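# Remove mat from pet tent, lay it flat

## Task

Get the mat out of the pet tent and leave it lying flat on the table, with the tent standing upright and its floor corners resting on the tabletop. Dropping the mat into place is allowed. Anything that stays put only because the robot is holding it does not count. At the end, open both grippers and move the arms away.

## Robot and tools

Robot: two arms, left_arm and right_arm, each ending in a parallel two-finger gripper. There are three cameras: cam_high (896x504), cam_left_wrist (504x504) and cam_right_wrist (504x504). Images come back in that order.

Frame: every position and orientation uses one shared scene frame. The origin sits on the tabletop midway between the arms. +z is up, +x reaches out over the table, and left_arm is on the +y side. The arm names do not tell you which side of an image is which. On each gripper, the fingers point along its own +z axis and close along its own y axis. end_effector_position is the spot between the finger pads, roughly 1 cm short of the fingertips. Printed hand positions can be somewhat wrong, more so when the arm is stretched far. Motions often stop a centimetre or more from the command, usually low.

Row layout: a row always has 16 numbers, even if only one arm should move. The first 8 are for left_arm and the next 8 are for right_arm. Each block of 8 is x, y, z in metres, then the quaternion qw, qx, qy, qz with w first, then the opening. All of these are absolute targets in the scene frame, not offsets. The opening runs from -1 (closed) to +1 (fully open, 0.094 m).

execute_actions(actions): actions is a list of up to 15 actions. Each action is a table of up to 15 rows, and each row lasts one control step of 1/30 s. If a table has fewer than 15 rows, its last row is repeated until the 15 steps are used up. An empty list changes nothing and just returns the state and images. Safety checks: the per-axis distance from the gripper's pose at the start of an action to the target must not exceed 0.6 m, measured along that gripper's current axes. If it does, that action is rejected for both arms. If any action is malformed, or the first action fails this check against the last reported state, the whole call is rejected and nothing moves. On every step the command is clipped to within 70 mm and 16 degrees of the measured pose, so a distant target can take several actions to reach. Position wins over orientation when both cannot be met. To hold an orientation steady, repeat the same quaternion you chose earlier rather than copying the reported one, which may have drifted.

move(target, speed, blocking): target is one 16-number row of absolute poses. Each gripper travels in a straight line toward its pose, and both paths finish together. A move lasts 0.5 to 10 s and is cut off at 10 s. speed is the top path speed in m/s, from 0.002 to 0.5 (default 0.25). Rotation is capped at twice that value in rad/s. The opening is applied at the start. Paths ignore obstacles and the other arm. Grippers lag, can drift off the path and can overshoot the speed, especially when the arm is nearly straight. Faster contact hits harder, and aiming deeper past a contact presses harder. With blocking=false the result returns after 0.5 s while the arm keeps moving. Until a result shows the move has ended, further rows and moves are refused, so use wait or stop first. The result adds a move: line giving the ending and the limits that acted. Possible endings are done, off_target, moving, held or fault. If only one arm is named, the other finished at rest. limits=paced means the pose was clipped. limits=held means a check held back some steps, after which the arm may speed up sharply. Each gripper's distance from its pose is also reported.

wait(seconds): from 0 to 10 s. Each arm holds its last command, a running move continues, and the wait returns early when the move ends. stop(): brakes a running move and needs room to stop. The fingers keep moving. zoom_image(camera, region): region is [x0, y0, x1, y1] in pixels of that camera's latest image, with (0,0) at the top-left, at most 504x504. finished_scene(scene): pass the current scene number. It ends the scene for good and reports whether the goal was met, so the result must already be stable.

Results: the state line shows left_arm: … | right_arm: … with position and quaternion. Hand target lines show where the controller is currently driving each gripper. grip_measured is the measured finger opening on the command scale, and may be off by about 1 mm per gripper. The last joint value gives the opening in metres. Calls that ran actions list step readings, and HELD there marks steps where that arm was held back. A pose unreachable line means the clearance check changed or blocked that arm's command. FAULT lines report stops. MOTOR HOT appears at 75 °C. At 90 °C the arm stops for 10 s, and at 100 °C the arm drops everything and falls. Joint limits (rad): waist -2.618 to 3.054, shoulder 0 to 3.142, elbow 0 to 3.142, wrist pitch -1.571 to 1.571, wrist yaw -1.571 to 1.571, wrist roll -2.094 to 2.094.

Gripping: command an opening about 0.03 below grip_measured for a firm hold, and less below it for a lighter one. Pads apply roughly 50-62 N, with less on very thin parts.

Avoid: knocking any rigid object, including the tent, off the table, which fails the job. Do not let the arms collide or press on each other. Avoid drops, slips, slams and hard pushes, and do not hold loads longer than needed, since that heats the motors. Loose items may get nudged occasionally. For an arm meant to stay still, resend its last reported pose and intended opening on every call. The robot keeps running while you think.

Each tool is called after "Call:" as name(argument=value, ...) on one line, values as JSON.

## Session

Call:
execute_actions(actions=[])

Scene clock: 0.00 s.
left_arm: end_effector_position=(+0.4168, +0.3136, +0.4098) grip_measured=+1.000 end_effector_quat_wxyz=(+0.707, -0.033, +0.706, +0.023) | right_arm: end_effector_position=(+0.4171, -0.2236, +0.4025) grip_measured=+1.000 end_effector_quat_wxyz=(+0.697, -0.064, +0.710, +0.075)
Joint positions: left_arm=[-0.004  1.048  1.058 -0.011  0.005 -0.014  0.094] | right_arm=[ 0.001  1.064  1.053 -0.007 -0.009  0.017  0.094]
Joint velocities: left_arm=[-0.012 -0.017  0.012 -0.037 -0.022  0.022  0.   ] | right_arm=[ 0.022 -0.007  0.012 -0.007 -0.022  0.007  0.   ]
Motor temperatures (°C, as the motors report them): left_arm=[19 18 18 20 22 19] | right_arm=[18 23 21 22 21 19]
Hand target (left_arm): +0.414, +0.313, +0.414; +0.709, -0.032, +0.704, +0.023
Hand target (right_arm): +0.415, -0.224, +0.409; +0.702, -0.064, +0.706, +0.075

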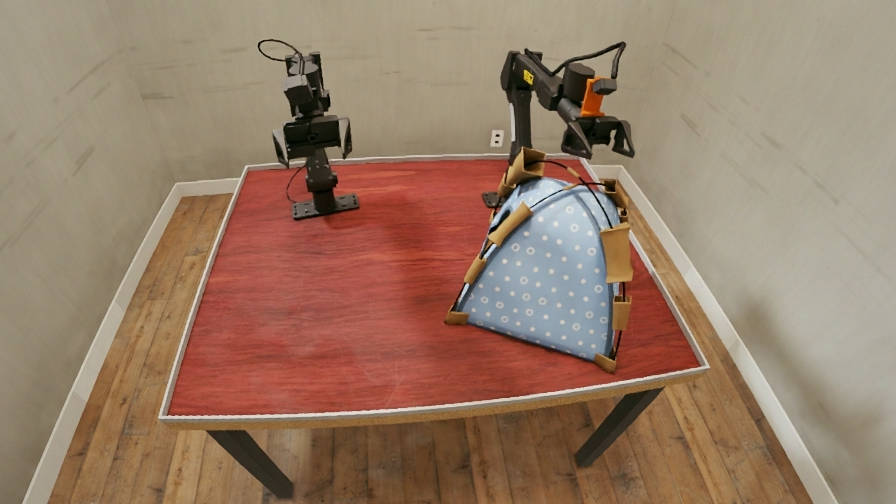

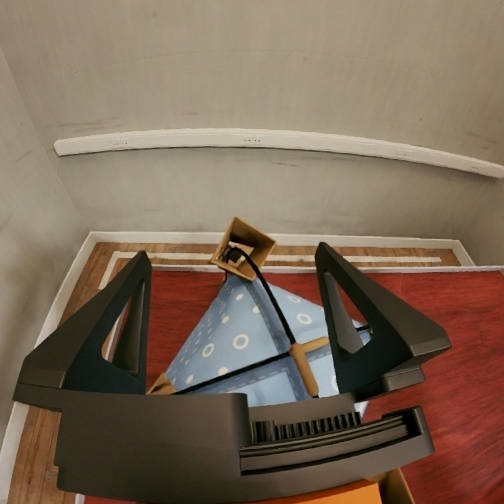

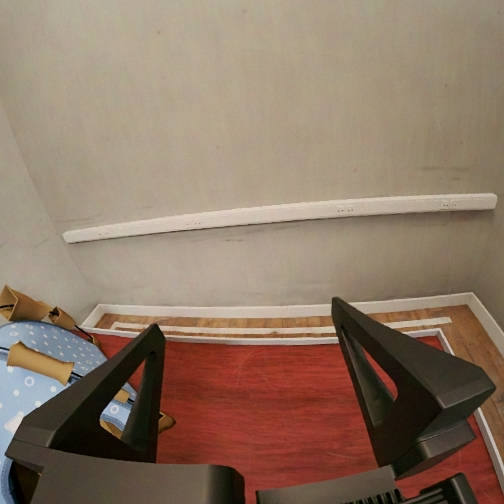

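Call:
move(target=[0.385,0.27,0.36,0.3,0,0.954,0,0.3,0.30,0.085,0.09,0.052,0.165,0.940,0.297,0.1], speed=0.35)

Scene clock: 3.37 s.
left_arm: end_effector_position=(+0.3839, +0.2734, +0.3538) grip_measured=+0.301 end_effector_quat_wxyz=(+0.296, -0.005, +0.955, +0.005) | right_arm: end_effector_position=(+0.2916, +0.0713, +0.0766) grip_measured=+0.102 end_effector_quat_wxyz=(+0.050, +0.179, +0.945, +0.269)
Joint positions: left_arm=[-0.135  1.595  2.128 -1.504 -0.04  -0.046  0.061] | right_arm=[ 0.722  1.817  1.228 -0.446 -0.151  1.325  0.052]
Joint velocities: left_arm=[ 0.017 -0.007 -0.002 -0.11  -0.066  0.007  0.   ] | right_arm=[ 0.002 -0.002 -0.012 -0.022 -0.022  0.022 -0.   ]
Motor temperatures (°C, as the motors report them): left_arm=[19 18 19 20 22 19] | right_arm=[18 23 22 22 21 19]
Hand target (left_arm): +0.383, +0.270, +0.359; +0.300, -0.006, +0.954, +0.003
Hand target (right_arm): +0.294, +0.083, +0.089; +0.054, +0.173, +0.941, +0.287
Off the commanded pose (left_arm): 0.007 m, 1 deg.
Off the commanded pose (right_arm): 0.021 m, 4 deg.
move: off_target (right_arm)

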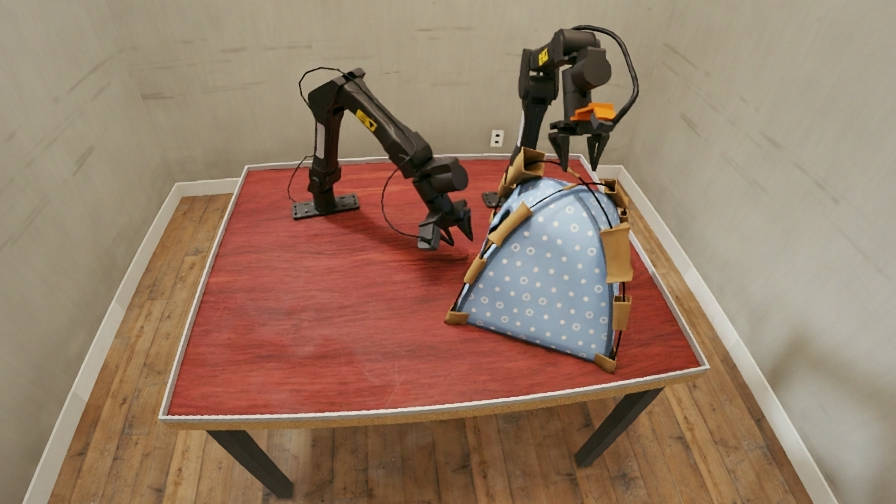

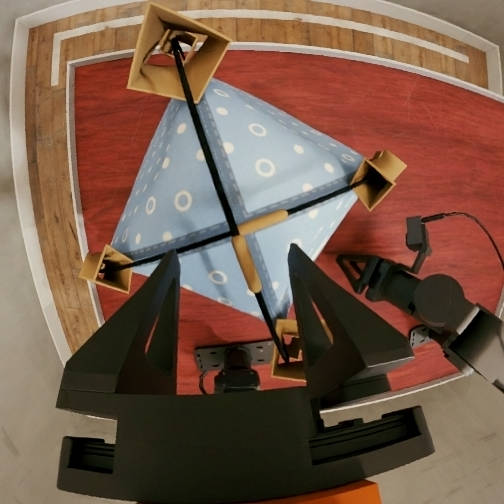

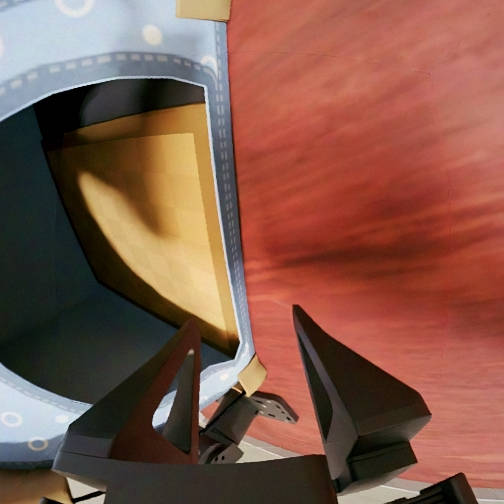

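Call:
move(target=[0.39,0.27,0.335,0.28,0,0.96,0,0.3,0.315,0.125,0.07,0.067,0.214,0.930,0.293,0.1], speed=0.15)

Scene clock: 4.73 s.
left_arm: end_effector_position=(+0.3885, +0.2720, +0.3411) grip_measured=+0.301 end_effector_quat_wxyz=(+0.286, -0.004, +0.958, +0.003) | right_arm: end_effector_position=(+0.3107, +0.1170, +0.0620) grip_measured=+0.102 end_effector_quat_wxyz=(+0.057, +0.214, +0.933, +0.285)
Joint positions: left_arm=[-0.135  1.595  2.075 -1.473 -0.034 -0.046  0.061] | right_arm=[ 0.763  1.982  1.37  -0.378 -0.109  1.434  0.052]
Joint velocities: left_arm=[-0.007 -0.002 -0.007  0.037 -0.022 -0.022 -0.001] | right_arm=[-0.007 -0.007  0.007 -0.007 -0.007 -0.007 -0.001]
Motor temperatures (°C, as the motors report them): left_arm=[19 19 19 20 22 19] | right_arm=[18 23 23 22 21 19]
Hand target (left_arm): +0.390, +0.270, +0.335; +0.280, -0.000, +0.960, +0.000
Hand target (right_arm): +0.315, +0.125, +0.069; +0.067, +0.213, +0.930, +0.293
Off the commanded pose (left_arm): 0.007 m, 1 deg.
Off the commanded pose (right_arm): 0.012 m, 1 deg.
move: off_target (right_arm)

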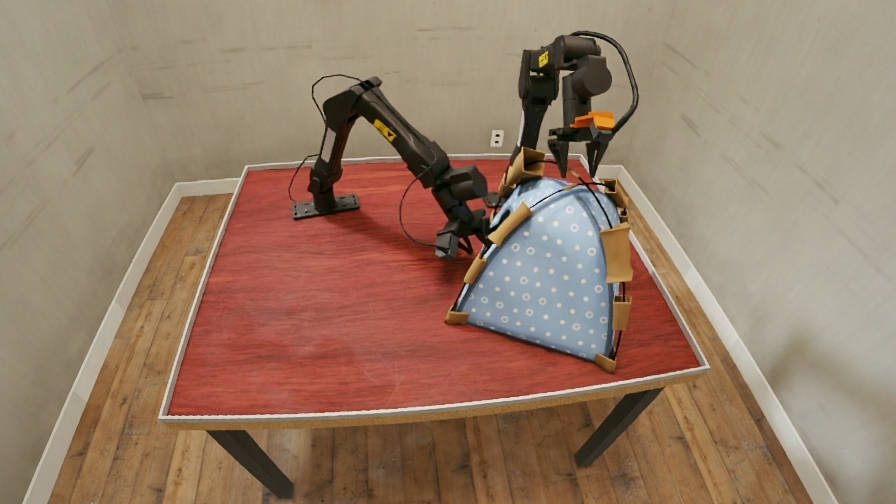

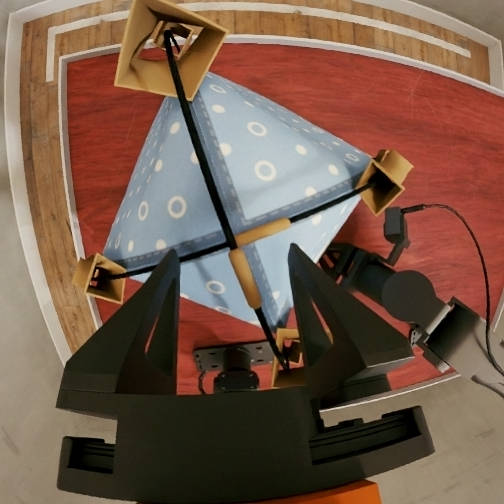

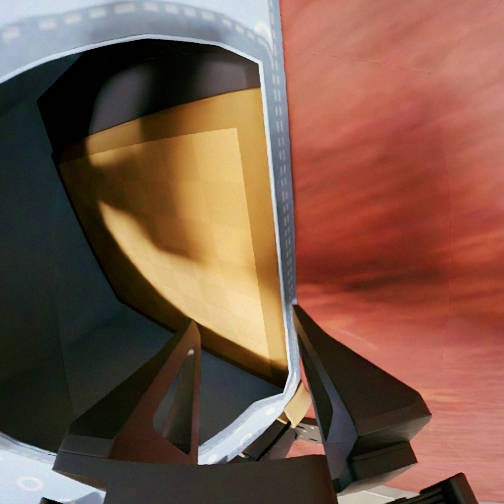

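Call:
move(target=[0.39,0.27,0.31,0.28,0,0.96,0,0.0,0.325,0.145,0.064,0.067,0.214,0.930,0.293,0.1], speed=0.08)

Scene clock: 5.87 s.
left_arm: end_effector_position=(+0.3984, +0.2715, +0.3224) grip_measured=+0.001 end_effector_quat_wxyz=(+0.302, -0.004, +0.953, +0.002) | right_arm: end_effector_position=(+0.3244, +0.1396, +0.0601) grip_measured=+0.102 end_effector_quat_wxyz=(+0.062, +0.215, +0.929, +0.293)
Joint positions: left_arm=[-0.135  1.536  1.899 -1.32  -0.033 -0.046  0.047] | right_arm=[ 0.769  2.067  1.477 -0.379 -0.103  1.443  0.052]
Joint velocities: left_arm=[-0.002 -0.007  0.002 -0.007  0.022 -0.007  0.001] | right_arm=[-0.012  0.007 -0.017 -0.007  0.037 -0.066  0.   ]
Motor temperatures (°C, as the motors report them): left_arm=[19 19 19 20 22 19] | right_arm=[18 24 23 23 21 19]
Hand target (left_arm): +0.390, +0.270, +0.311; +0.280, -0.000, +0.960, -0.000
Hand target (right_arm): +0.325, +0.145, +0.064; +0.067, +0.214, +0.929, +0.294
Off the commanded pose (left_arm): 0.015 m, 3 deg.
Off the commanded pose (right_arm): 0.007 m, 1 deg.
move: off_target (left_arm)

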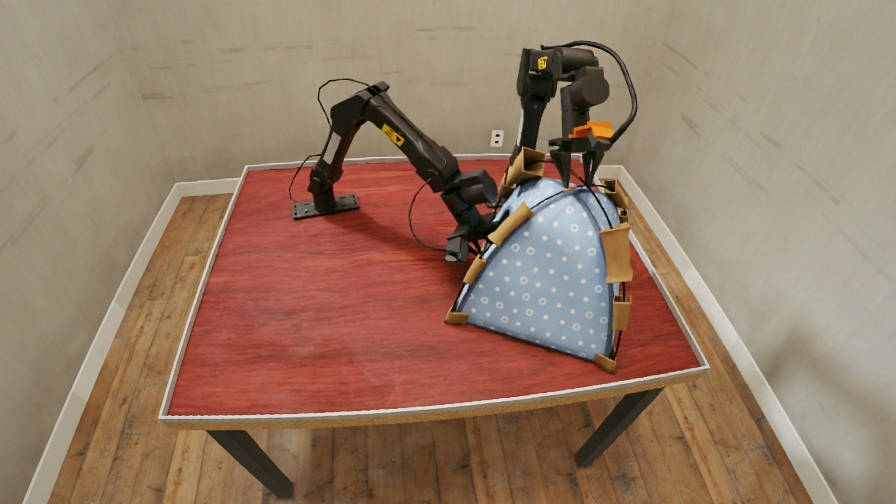

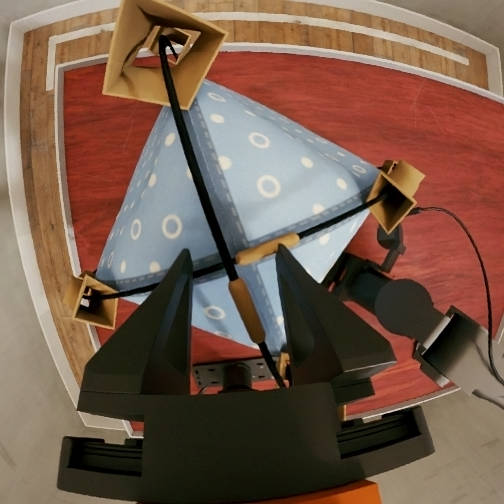

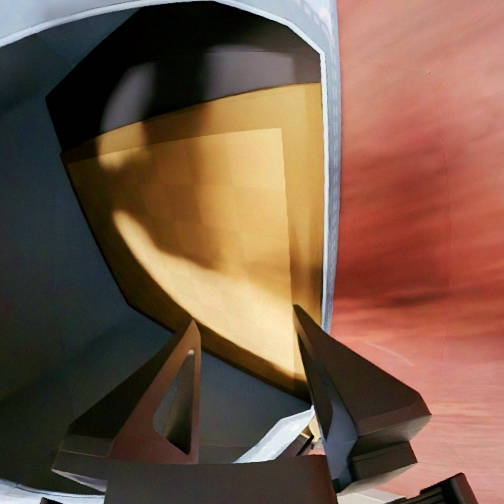

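Call:
move(target=[0.39,0.27,0.31,0.28,0,0.96,0,0.0,0.326,0.147,0.024,0.067,0.214,0.930,0.293,0.1], speed=0.08)

Call:
move(target=[0.39,0.27,0.31,0.28,0,0.96,0,0.0,0.342,0.18,0.016,0.067,0.214,0.930,0.293,0.1], speed=0.05)

Scene clock: 7.20 s.
left_arm: end_effector_position=(+0.3997, +0.2718, +0.3232) grip_measured=+0.001 end_effector_quat_wxyz=(+0.305, -0.005, +0.952, +0.002) | right_arm: end_effector_position=(+0.3306, +0.1481, +0.0332) grip_measured=+0.101 end_effector_quat_wxyz=(+0.066, +0.215, +0.926, +0.303)
Joint positions: left_arm=[-0.135  1.536  1.898 -1.313 -0.035 -0.046  0.047] | right_arm=[ 0.769  2.133  1.451 -0.265 -0.102  1.444  0.052]
Joint velocities: left_arm=[ 0.007  0.017 -0.002  0.022  0.051 -0.022 -0.   ] | right_arm=[ 0.002  0.012 -0.012 -0.007 -0.007 -0.037 -0.001]
Motor temperatures (°C, as the motors report them): left_arm=[19 19 19 20 22 19] | right_arm=[18 24 23 23 21 19]
Hand target (left_arm): +0.390, +0.270, +0.310; +0.280, -0.000, +0.960, +0.000
Hand target (right_arm): +0.326, +0.146, +0.024; +0.067, +0.214, +0.930, +0.293
Off the commanded pose (left_arm): 0.016 m, 3 deg.
Off the commanded pose (right_arm): 0.010 m, 1 deg.
move: off_target (left_arm)

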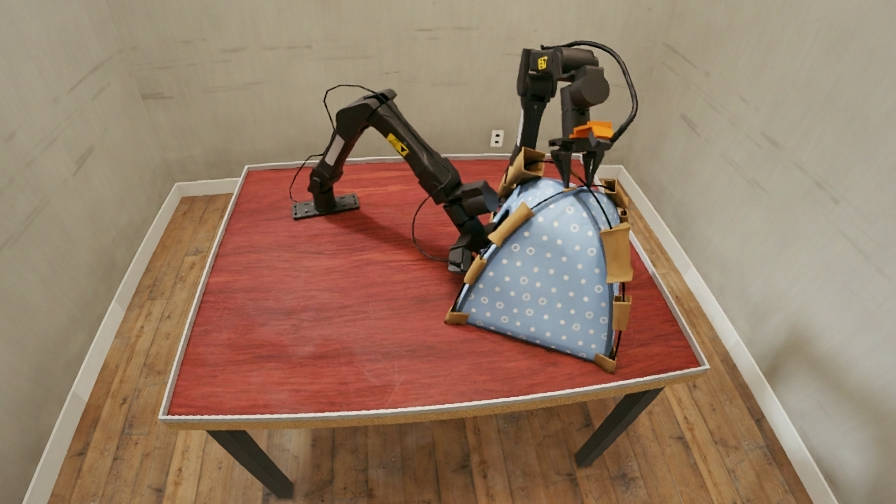

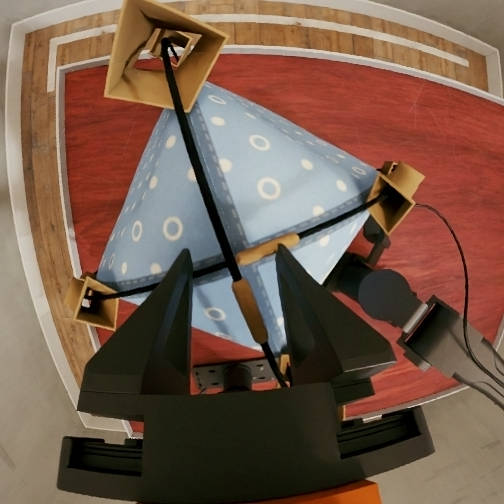

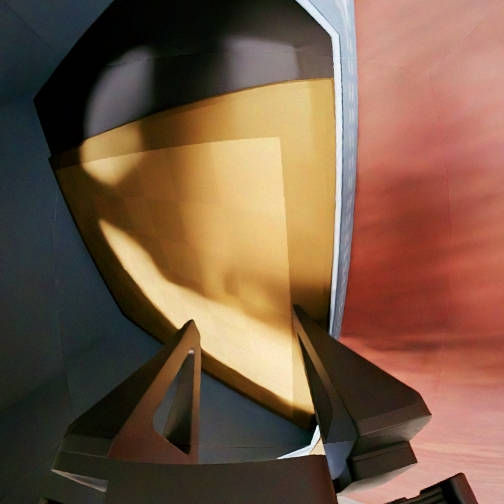

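Scene clock: 8.27 s.
left_arm: end_effector_position=(+0.4001, +0.2720, +0.3235) grip_measured=+0.001 end_effector_quat_wxyz=(+0.306, -0.005, +0.952, +0.003) | right_arm: end_effector_position=(+0.3484, +0.1817, +0.0325) grip_measured=+0.101 end_effector_quat_wxyz=(+0.073, +0.213, +0.921, +0.319)
Joint positions: left_arm=[-0.135  1.536  1.898 -1.311 -0.037 -0.046  0.047] | right_arm=[ 0.78   2.25   1.62  -0.28  -0.094  1.454  0.052]
Joint velocities: left_arm=[-0.017  0.002 -0.002 -0.022 -0.037  0.022 -0.   ] | right_arm=[-0.007  0.007  0.017  0.037  0.007  0.007 -0.   ]
Motor temperatures (°C, as the motors report them): left_arm=[19 19 19 21 22 19] | right_arm=[18 24 23 23 21 19]
Hand target (left_arm): +0.390, +0.270, +0.311; +0.280, -0.000, +0.960, +0.000
Hand target (right_arm): +0.342, +0.179, +0.016; +0.068, +0.214, +0.929, +0.294
Off the commanded pose (left_arm): 0.017 m, 3 deg.
Off the commanded pose (right_arm): 0.018 m, 3 deg.
move: off_target (left_arm, right_arm)

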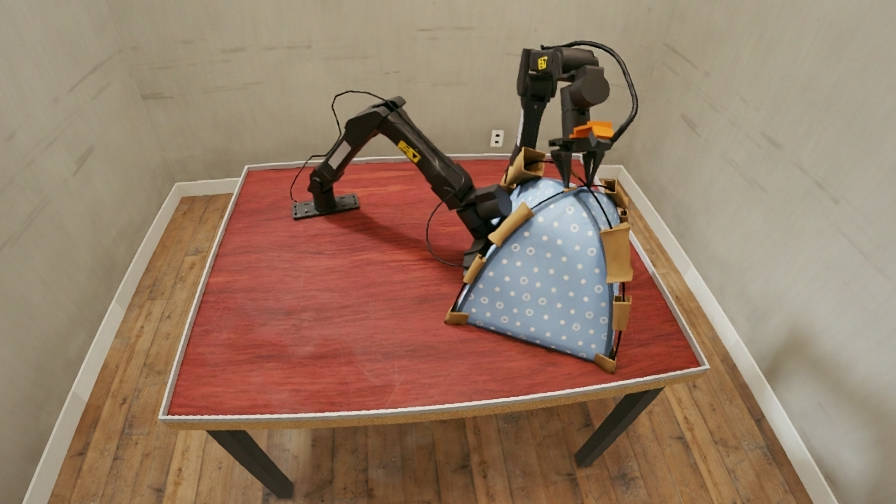

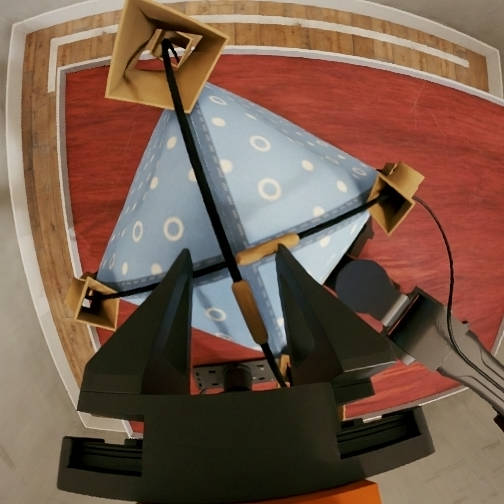

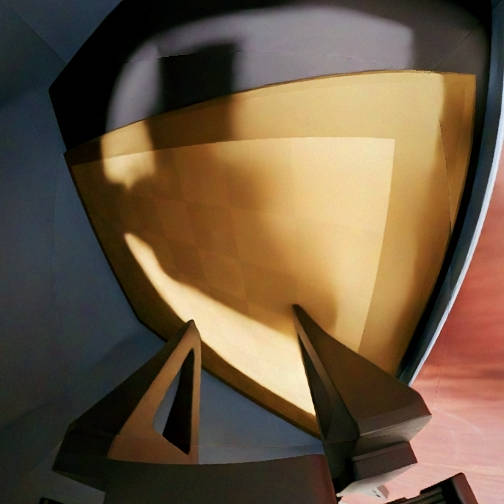

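Call:
move(target=[0.39,0.27,0.31,0.28,0,0.96,0,0.0,0.316,0.119,0.042,0.067,0.214,0.930,0.293,0.1], speed=0.08)

Call:
move(target=[0.39,0.27,0.31,0.28,0,0.96,0,0.0,0.316,0.119,0.02,0.067,0.214,0.930,0.293,0.1], speed=0.05)

Scene clock: 9.93 s.
left_arm: end_effector_position=(+0.4001, +0.2722, +0.3235) grip_measured=+0.001 end_effector_quat_wxyz=(+0.306, -0.005, +0.952, +0.004) | right_arm: end_effector_position=(+0.3157, +0.1263, +0.0374) grip_measured=+0.101 end_effector_quat_wxyz=(+0.066, +0.215, +0.929, +0.294)
Joint positions: left_arm=[-0.135  1.536  1.898 -1.311 -0.038 -0.046  0.047] | right_arm=[ 0.771  2.043  1.341 -0.263 -0.094  1.442  0.052]
Joint velocities: left_arm=[ 0.002  0.002  0.007  0.022 -0.051 -0.007 -0.   ] | right_arm=[-0.007  0.002 -0.002  0.066 -0.051 -0.125  0.001]
Motor temperatures (°C, as the motors report them): left_arm=[19 19 19 21 22 19] | right_arm=[18 25 23 23 21 19]
Hand target (left_arm): +0.390, +0.270, +0.311; +0.280, -0.000, +0.960, +0.000
Hand target (right_arm): +0.316, +0.119, +0.043; +0.067, +0.214, +0.929, +0.293
Off the commanded pose (left_arm): 0.017 m, 3 deg.
Off the commanded pose (right_arm): 0.009 m, 0 deg.
move: off_target (left_arm)

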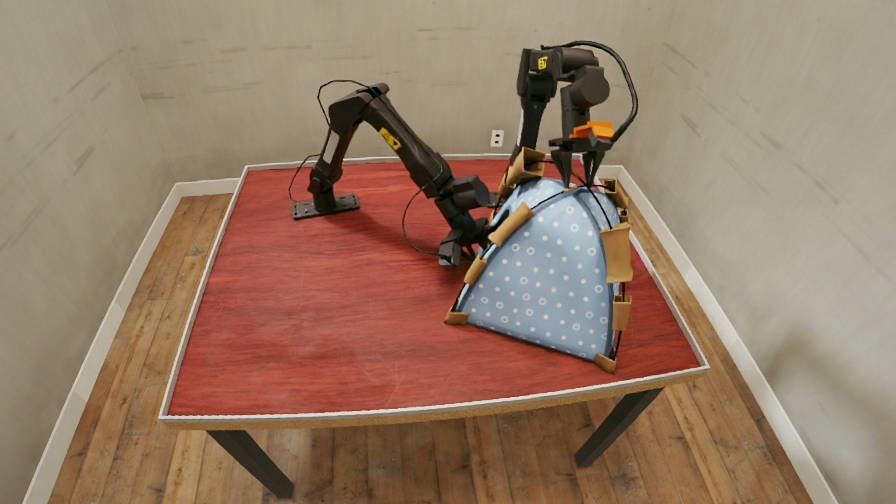

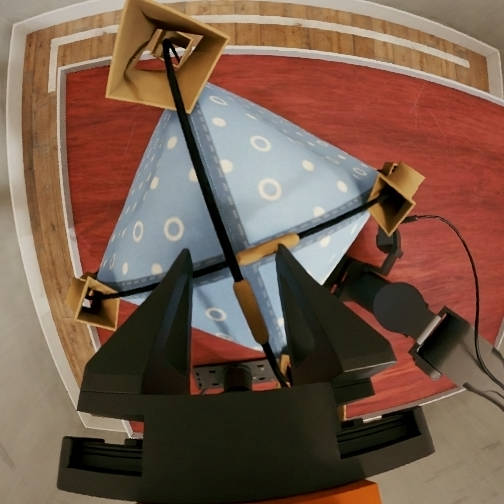

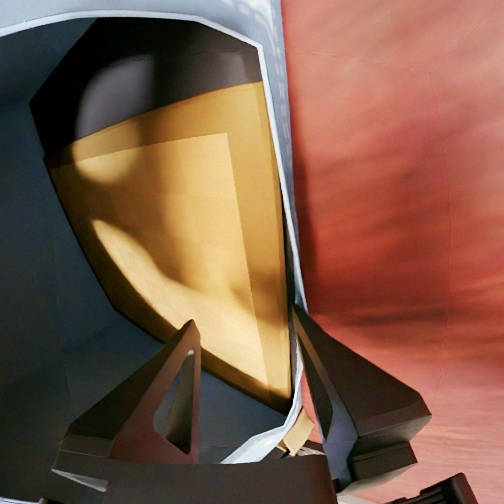

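Scene clock: 10.73 s.
left_arm: end_effector_position=(+0.4001, +0.2723, +0.3235) grip_measured=+0.001 end_effector_quat_wxyz=(+0.306, -0.005, +0.952, +0.004) | right_arm: end_effector_position=(+0.3156, +0.1262, +0.0314) grip_measured=+0.101 end_effector_quat_wxyz=(+0.071, +0.213, +0.926, +0.304)
Joint positions: left_arm=[-0.135  1.536  1.898 -1.311 -0.038 -0.046  0.047] | right_arm=[ 0.771  2.043  1.298 -0.196 -0.094  1.441  0.052]
Joint velocities: left_arm=[-0.002 -0.002  0.017 -0.066  0.007  0.037 -0.   ] | right_arm=[ 0.012 -0.007 -0.012  0.007  0.051 -0.007  0.001]
Motor temperatures (°C, as the motors report them): left_arm=[19 19 19 21 22 19] | right_arm=[18 25 23 23 21 19]
Hand target (left_arm): +0.390, +0.270, +0.311; +0.280, -0.000, +0.960, +0.000
Hand target (right_arm): +0.316, +0.119, +0.020; +0.067, +0.214, +0.929, +0.293
Off the commanded pose (left_arm): 0.017 m, 3 deg.
Off the commanded pose (right_arm): 0.014 m, 1 deg.
move: off_target (left_arm, right_arm)

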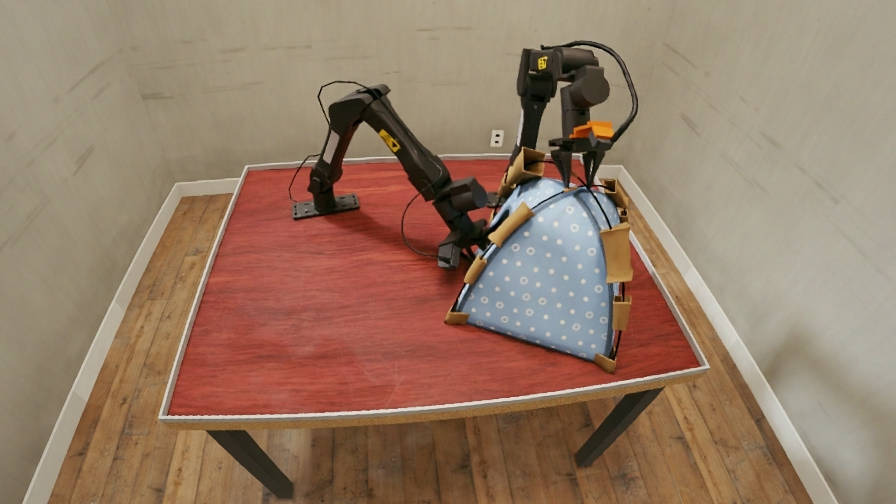

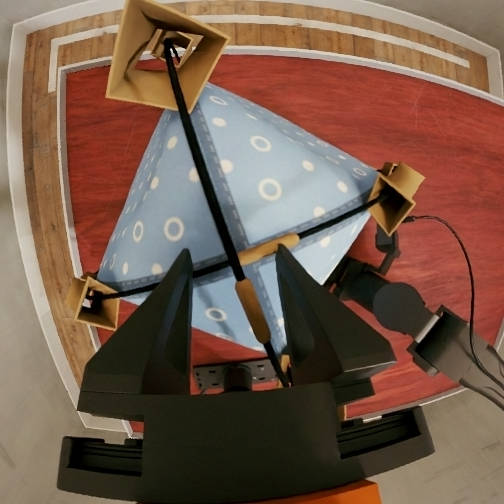

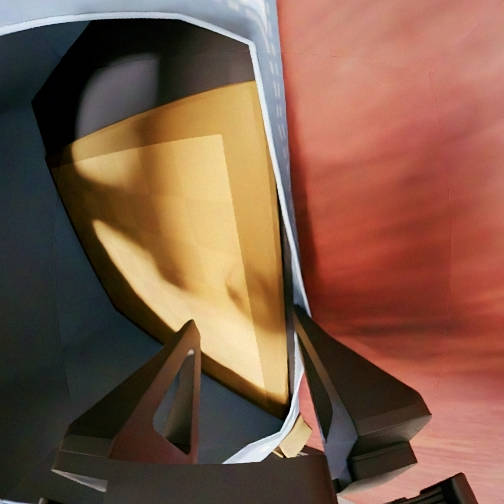

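The fingertip is in the gap. I'll slide it forward under the mat's edge.

Call:
move(target=[0.39,0.27,0.31,0.28,0,0.96,0,0.0,0.327,0.142,0.017,0.067,0.214,0.930,0.293,0.1], speed=0.04)

Scene clock: 12.20 s.
left_arm: end_effector_position=(+0.4002, +0.2724, +0.3236) grip_measured=+0.001 end_effector_quat_wxyz=(+0.307, -0.005, +0.952, +0.004) | right_arm: end_effector_position=(+0.3267, +0.1419, +0.0244) grip_measured=+0.101 end_effector_quat_wxyz=(+0.071, +0.213, +0.925, +0.305)
Joint positions: left_arm=[-0.135  1.536  1.898 -1.311 -0.039 -0.046  0.047] | right_arm=[ 0.771  2.119  1.385 -0.205 -0.094  1.441  0.052]
Joint velocities: left_arm=[-0.027 -0.017 -0.002  0.081  0.022  0.007 -0.   ] | right_arm=[-0.002 -0.012  0.017 -0.007 -0.007  0.051 -0.   ]
Motor temperatures (°C, as the motors report them): left_arm=[19 19 19 21 22 19] | right_arm=[18 26 23 23 21 19]
Hand target (left_arm): +0.390, +0.270, +0.311; +0.280, -0.000, +0.960, +0.000
Hand target (right_arm): +0.327, +0.142, +0.017; +0.067, +0.214, +0.929, +0.293
Off the commanded pose (left_arm): 0.017 m, 3 deg.
Off the commanded pose (right_arm): 0.007 m, 2 deg.
move: off_target (left_arm)

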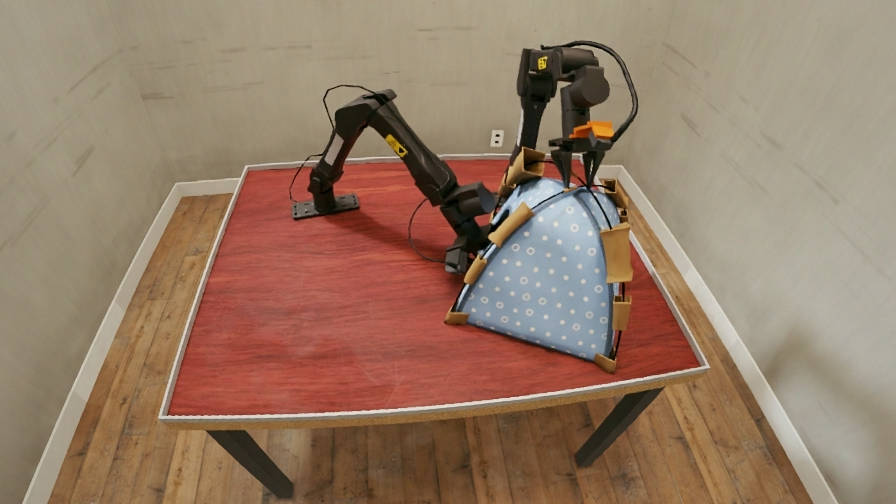

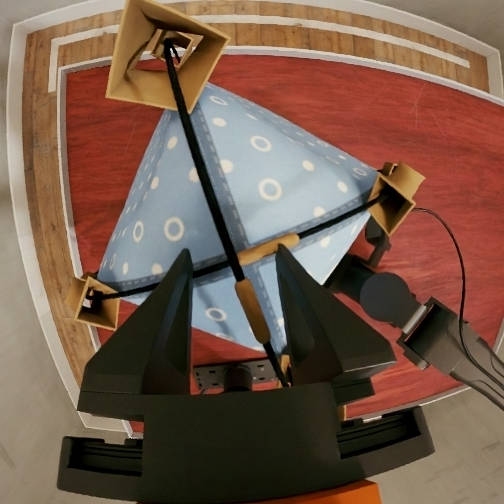

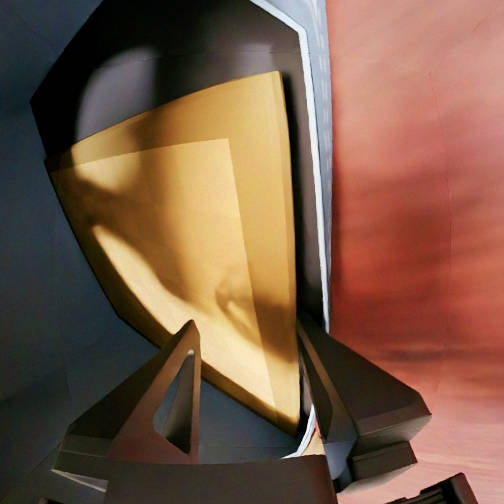

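Call:
execute_actions(actions=[[[0.39,0.27,0.31,0.28,0,0.96,0,0.0,0.329,0.146,0.014,0.067,0.214,0.930,0.293,-0.25]],[[0.39,0.27,0.31,0.28,0,0.96,0,0.0,0.329,0.146,0.012,0.067,0.214,0.930,0.293,-0.65]],[[0.39,0.27,0.31,0.28,0,0.96,0,0.0,0.329,0.146,0.012,0.067,0.214,0.930,0.293,-1]]])

Call:
move(target=[0.39,0.27,0.305,0.28,0,0.96,0,0.0,0.335,0.14,0.065,0.067,0.214,0.930,0.293,-1], speed=0.1)

Scene clock: 14.20 s.
left_arm: end_effector_position=(+0.4001, +0.2724, +0.3235) grip_measured=+0.001 end_effector_quat_wxyz=(+0.307, -0.005, +0.952, +0.004) | right_arm: end_effector_position=(+0.3301, +0.1471, +0.0173) grip_measured=-0.885 end_effector_quat_wxyz=(+0.070, +0.213, +0.926, +0.304)
Joint positions: left_arm=[-0.135  1.536  1.898 -1.311 -0.039 -0.046  0.047] | right_arm=[ 0.771  2.154  1.411 -0.199 -0.095  1.441  0.005]
Joint velocities: left_arm=[ 0.027 -0.002  0.002 -0.051 -0.022  0.022  0.   ] | right_arm=[-0.002  0.002  0.017  0.037  0.022  0.022 -0.   ]
Motor temperatures (°C, as the motors report them): left_arm=[19 19 19 21 22 19] | right_arm=[18 26 23 23 21 19]
Hand target (left_arm): +0.390, +0.270, +0.311; +0.280, -0.000, +0.960, +0.000
Hand target (right_arm): +0.329, +0.146, +0.012; +0.067, +0.214, +0.929, +0.293
Off the commanded pose (left_arm): 0.017 m, 3 deg.
Off the commanded pose (right_arm): 0.006 m, 1 deg.
Step readings (end_effector_position; steps 1 to 15: 1st action; 16 to 30: 2nd action; 31 to 45: 3rd action):
0: left_arm (+0.4002, +0.2724, +0.3236) | right_arm (+0.3267, +0.1419, +0.0244)
1: left_arm (+0.4002, +0.2724, +0.3236) | right_arm (+0.3269, +0.1422, +0.0242)
2: left_arm (+0.4001, +0.2724, +0.3235) | right_arm (+0.3274, +0.1429, +0.0229)
4: left_arm (+0.4001, +0.2724, +0.3235) | right_arm (+0.3280, +0.1439, +0.0191)
8: left_arm (+0.4001, +0.2724, +0.3235) | right_arm (+0.3288, +0.1449, +0.0195)
15: left_arm (+0.4001, +0.2724, +0.3235) | right_arm (+0.3288, +0.1450, +0.0194)
16: left_arm (+0.4001, +0.2724, +0.3235) | right_arm (+0.3288, +0.1450, +0.0194)
17: left_arm (+0.4001, +0.2724, +0.3235) | right_arm (+0.3286, +0.1447, +0.0186)
19: left_arm (+0.4001, +0.2724, +0.3235) | right_arm (+0.3283, +0.1443, +0.0163)
23: left_arm (+0.4001, +0.2724, +0.3235) | right_arm (+0.3282, +0.1441, +0.0141)
30: left_arm (+0.4001, +0.2724, +0.3235) | right_arm (+0.3282, +0.1441, +0.0141)
31: left_arm (+0.4001, +0.2724, +0.3235) | right_arm (+0.3282, +0.1442, +0.0142)
32: left_arm (+0.4001, +0.2724, +0.3235) | right_arm (+0.3292, +0.1457, +0.0155)
34: left_arm (+0.4001, +0.2724, +0.3235) | right_arm (+0.3301, +0.1471, +0.0173)
38: left_arm (+0.4001, +0.2724, +0.3235) | right_arm (+0.3301, +0.1471, +0.0173)
45: end_effector_position above

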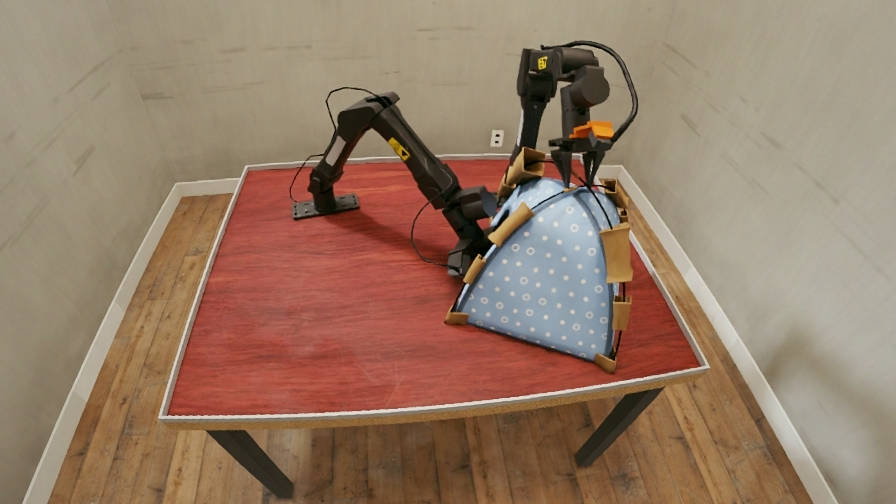

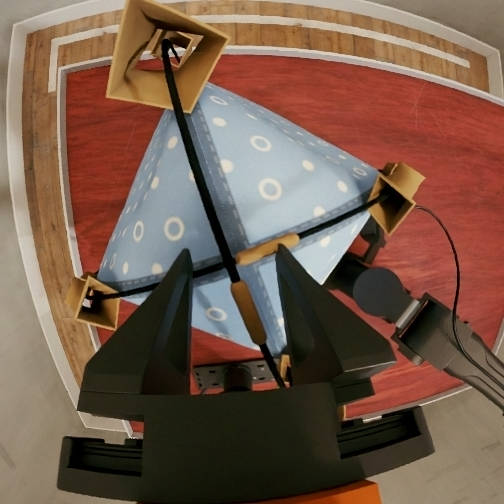

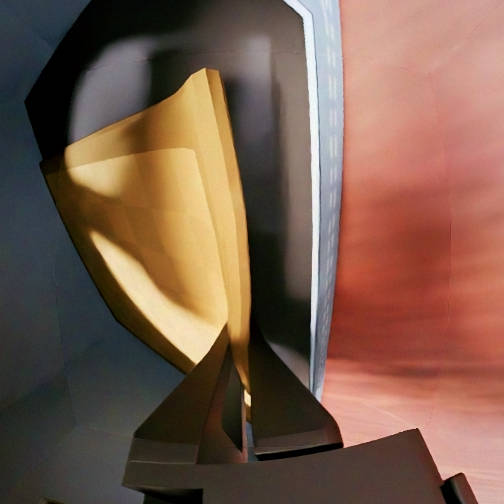

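Scene clock: 15.27 s.
left_arm: end_effector_position=(+0.4014, +0.2724, +0.3214) grip_measured=+0.001 end_effector_quat_wxyz=(+0.312, -0.005, +0.950, +0.004) | right_arm: end_effector_position=(+0.3295, +0.1404, +0.0487) grip_measured=-0.885 end_effector_quat_wxyz=(+0.063, +0.216, +0.932, +0.284)
Joint positions: left_arm=[-0.135  1.523  1.869 -1.283 -0.039 -0.046  0.047] | right_arm=[ 0.764  2.105  1.498 -0.381 -0.098  1.435  0.005]
Joint velocities: left_arm=[ 0.002 -0.007  0.002  0.007 -0.081  0.007  0.   ] | right_arm=[ 0.007 -0.002  0.012 -0.022 -0.037  0.007 -0.   ]
Motor temperatures (°C, as the motors report them): left_arm=[19 19 19 21 22 19] | right_arm=[18 26 24 23 21 19]
Hand target (left_arm): +0.390, +0.270, +0.306; +0.280, -0.000, +0.960, +0.000
Hand target (right_arm): +0.335, +0.140, +0.065; +0.067, +0.214, +0.929, +0.293
Off the commanded pose (left_arm): 0.020 m, 4 deg.
Off the commanded pose (right_arm): 0.017 m, 1 deg.
move: off_target (left_arm, right_arm)

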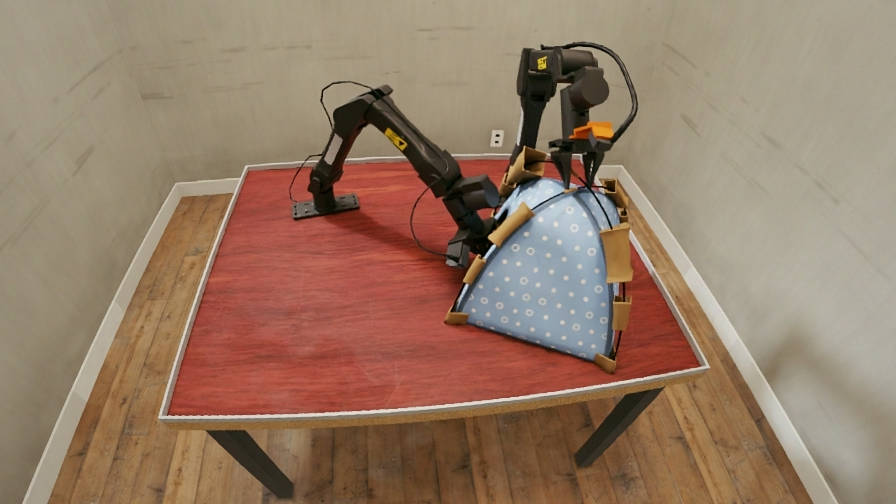

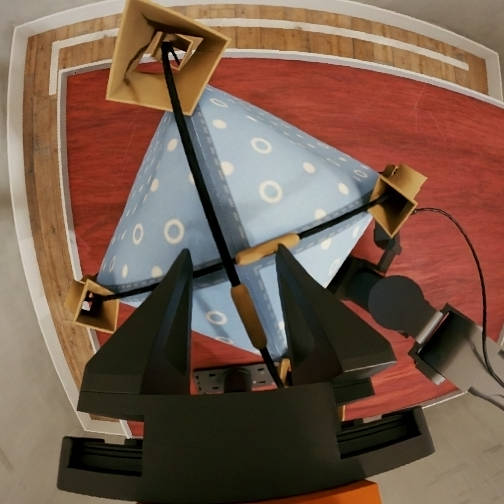

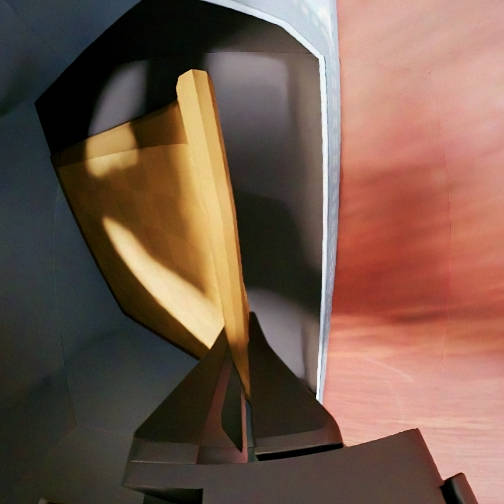

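Call:
move(target=[0.39,0.27,0.305,0.28,0,0.96,0,0.0,0.36,0.125,0.065,0.086,0.208,0.901,0.373,-1], speed=0.1)

Call:
move(target=[0.39,0.27,0.305,0.28,0,0.96,0,0.0,0.315,0.02,0.068,0.086,0.208,0.901,0.373,-1], speed=0.1)

Scene clock: 17.30 s.
left_arm: end_effector_position=(+0.4028, +0.2728, +0.3225) grip_measured=+0.001 end_effector_quat_wxyz=(+0.315, -0.006, +0.949, +0.005) | right_arm: end_effector_position=(+0.3573, +0.1283, +0.0522) grip_measured=-0.885 end_effector_quat_wxyz=(+0.077, +0.211, +0.905, +0.362)
Joint positions: left_arm=[-0.135  1.523  1.869 -1.276 -0.042 -0.046  0.047] | right_arm=[ 0.68   2.057  1.328 -0.102 -0.181  1.394  0.005]
Joint velocities: left_arm=[-0.017 -0.007  0.017 -0.022 -0.051 -0.066  0.   ] | right_arm=[ 0.002  0.012  0.002 -0.007 -0.022 -0.022  0.   ]
Motor temperatures (°C, as the motors report them): left_arm=[19 19 19 21 22 19] | right_arm=[18 27 24 23 21 19]
Hand target (left_arm): +0.390, +0.270, +0.306; +0.280, -0.001, +0.960, +0.000
Hand target (right_arm): +0.360, +0.126, +0.065; +0.084, +0.207, +0.900, +0.373
Off the commanded pose (left_arm): 0.022 m, 4 deg.
Off the commanded pose (right_arm): 0.013 m, 2 deg.
move: off_target (left_arm, right_arm)

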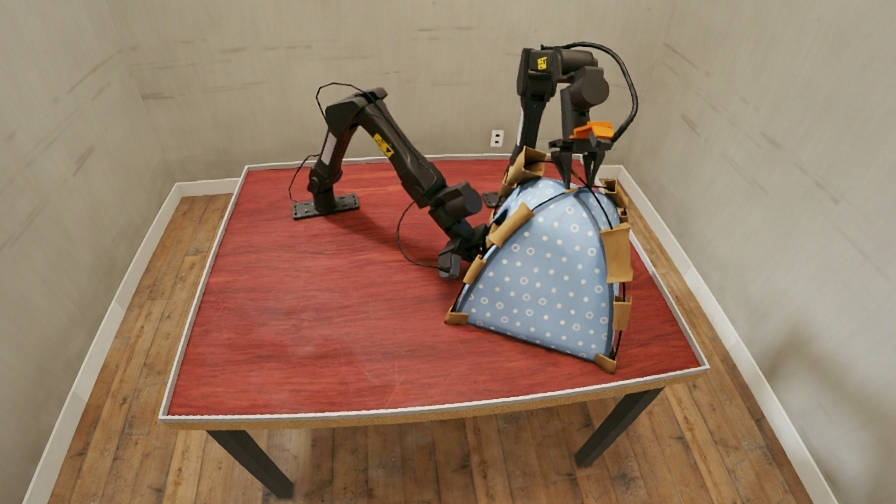

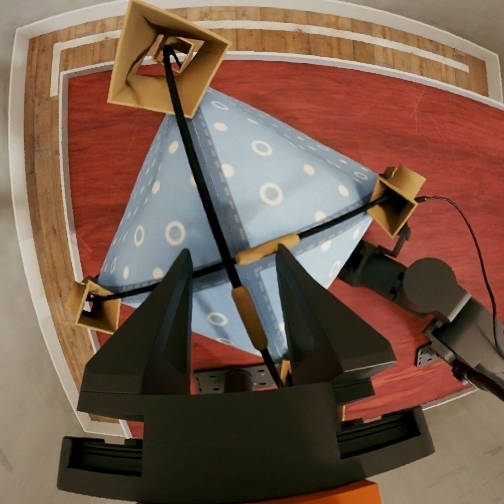

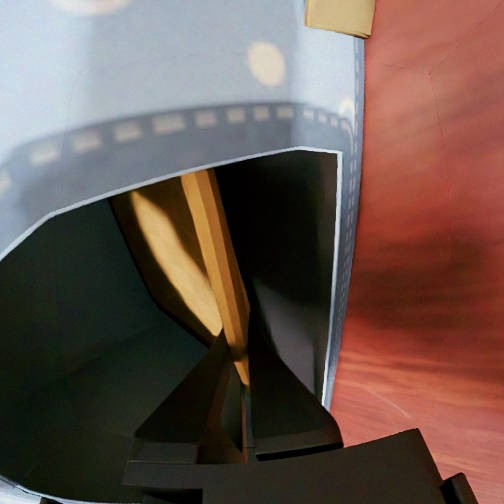

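Scene clock: 18.83 s.
left_arm: end_effector_position=(+0.3999, +0.2664, +0.3203) grip_measured=+0.001 end_effector_quat_wxyz=(+0.308, -0.000, +0.951, -0.012) | right_arm: end_effector_position=(+0.3208, +0.0267, +0.0673) grip_measured=-0.885 end_effector_quat_wxyz=(+0.092, +0.212, +0.898, +0.374)
Joint positions: left_arm=[-0.135  1.523  1.869 -1.29  -0.005 -0.046  0.047] | right_arm=[ 0.567  1.682  0.867  0.004 -0.243  1.314  0.005]
Joint velocities: left_arm=[-0.017 -0.007  0.007 -0.037 -0.051 -0.022  0.001] | right_arm=[ 0.022 -0.012  0.007  0.007 -0.007 -0.081 -0.   ]
Motor temperatures (°C, as the motors report them): left_arm=[19 20 19 21 22 19] | right_arm=[18 27 24 23 21 19]
Hand target (left_arm): +0.390, +0.270, +0.306; +0.280, +0.000, +0.960, +0.000
Hand target (right_arm): +0.316, +0.021, +0.070; +0.085, +0.208, +0.900, +0.374
Off the commanded pose (left_arm): 0.019 m, 4 deg.
Off the commanded pose (right_arm): 0.009 m, 1 deg.
move: off_target (left_arm)

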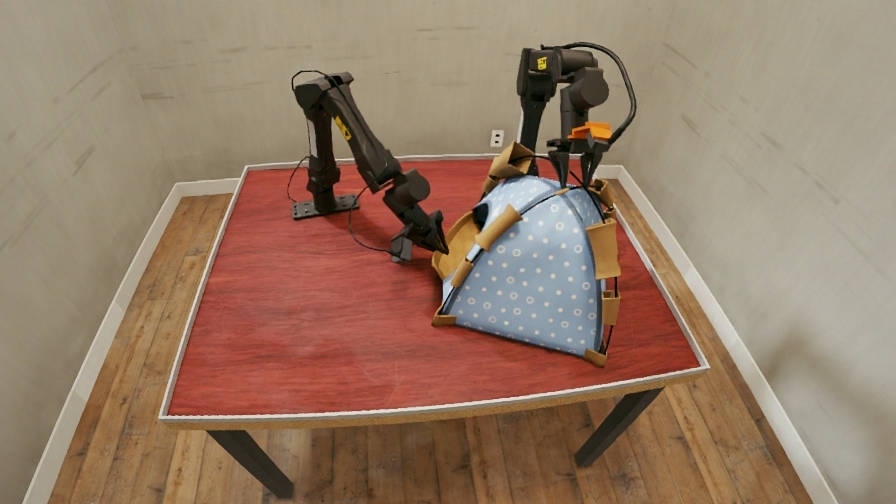

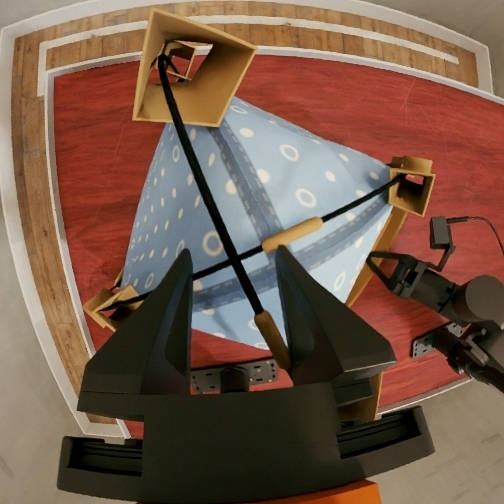

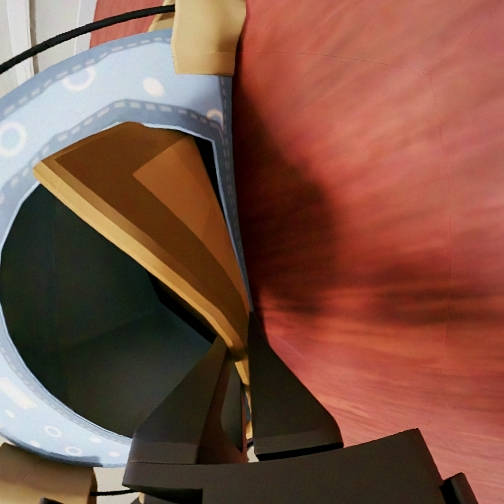

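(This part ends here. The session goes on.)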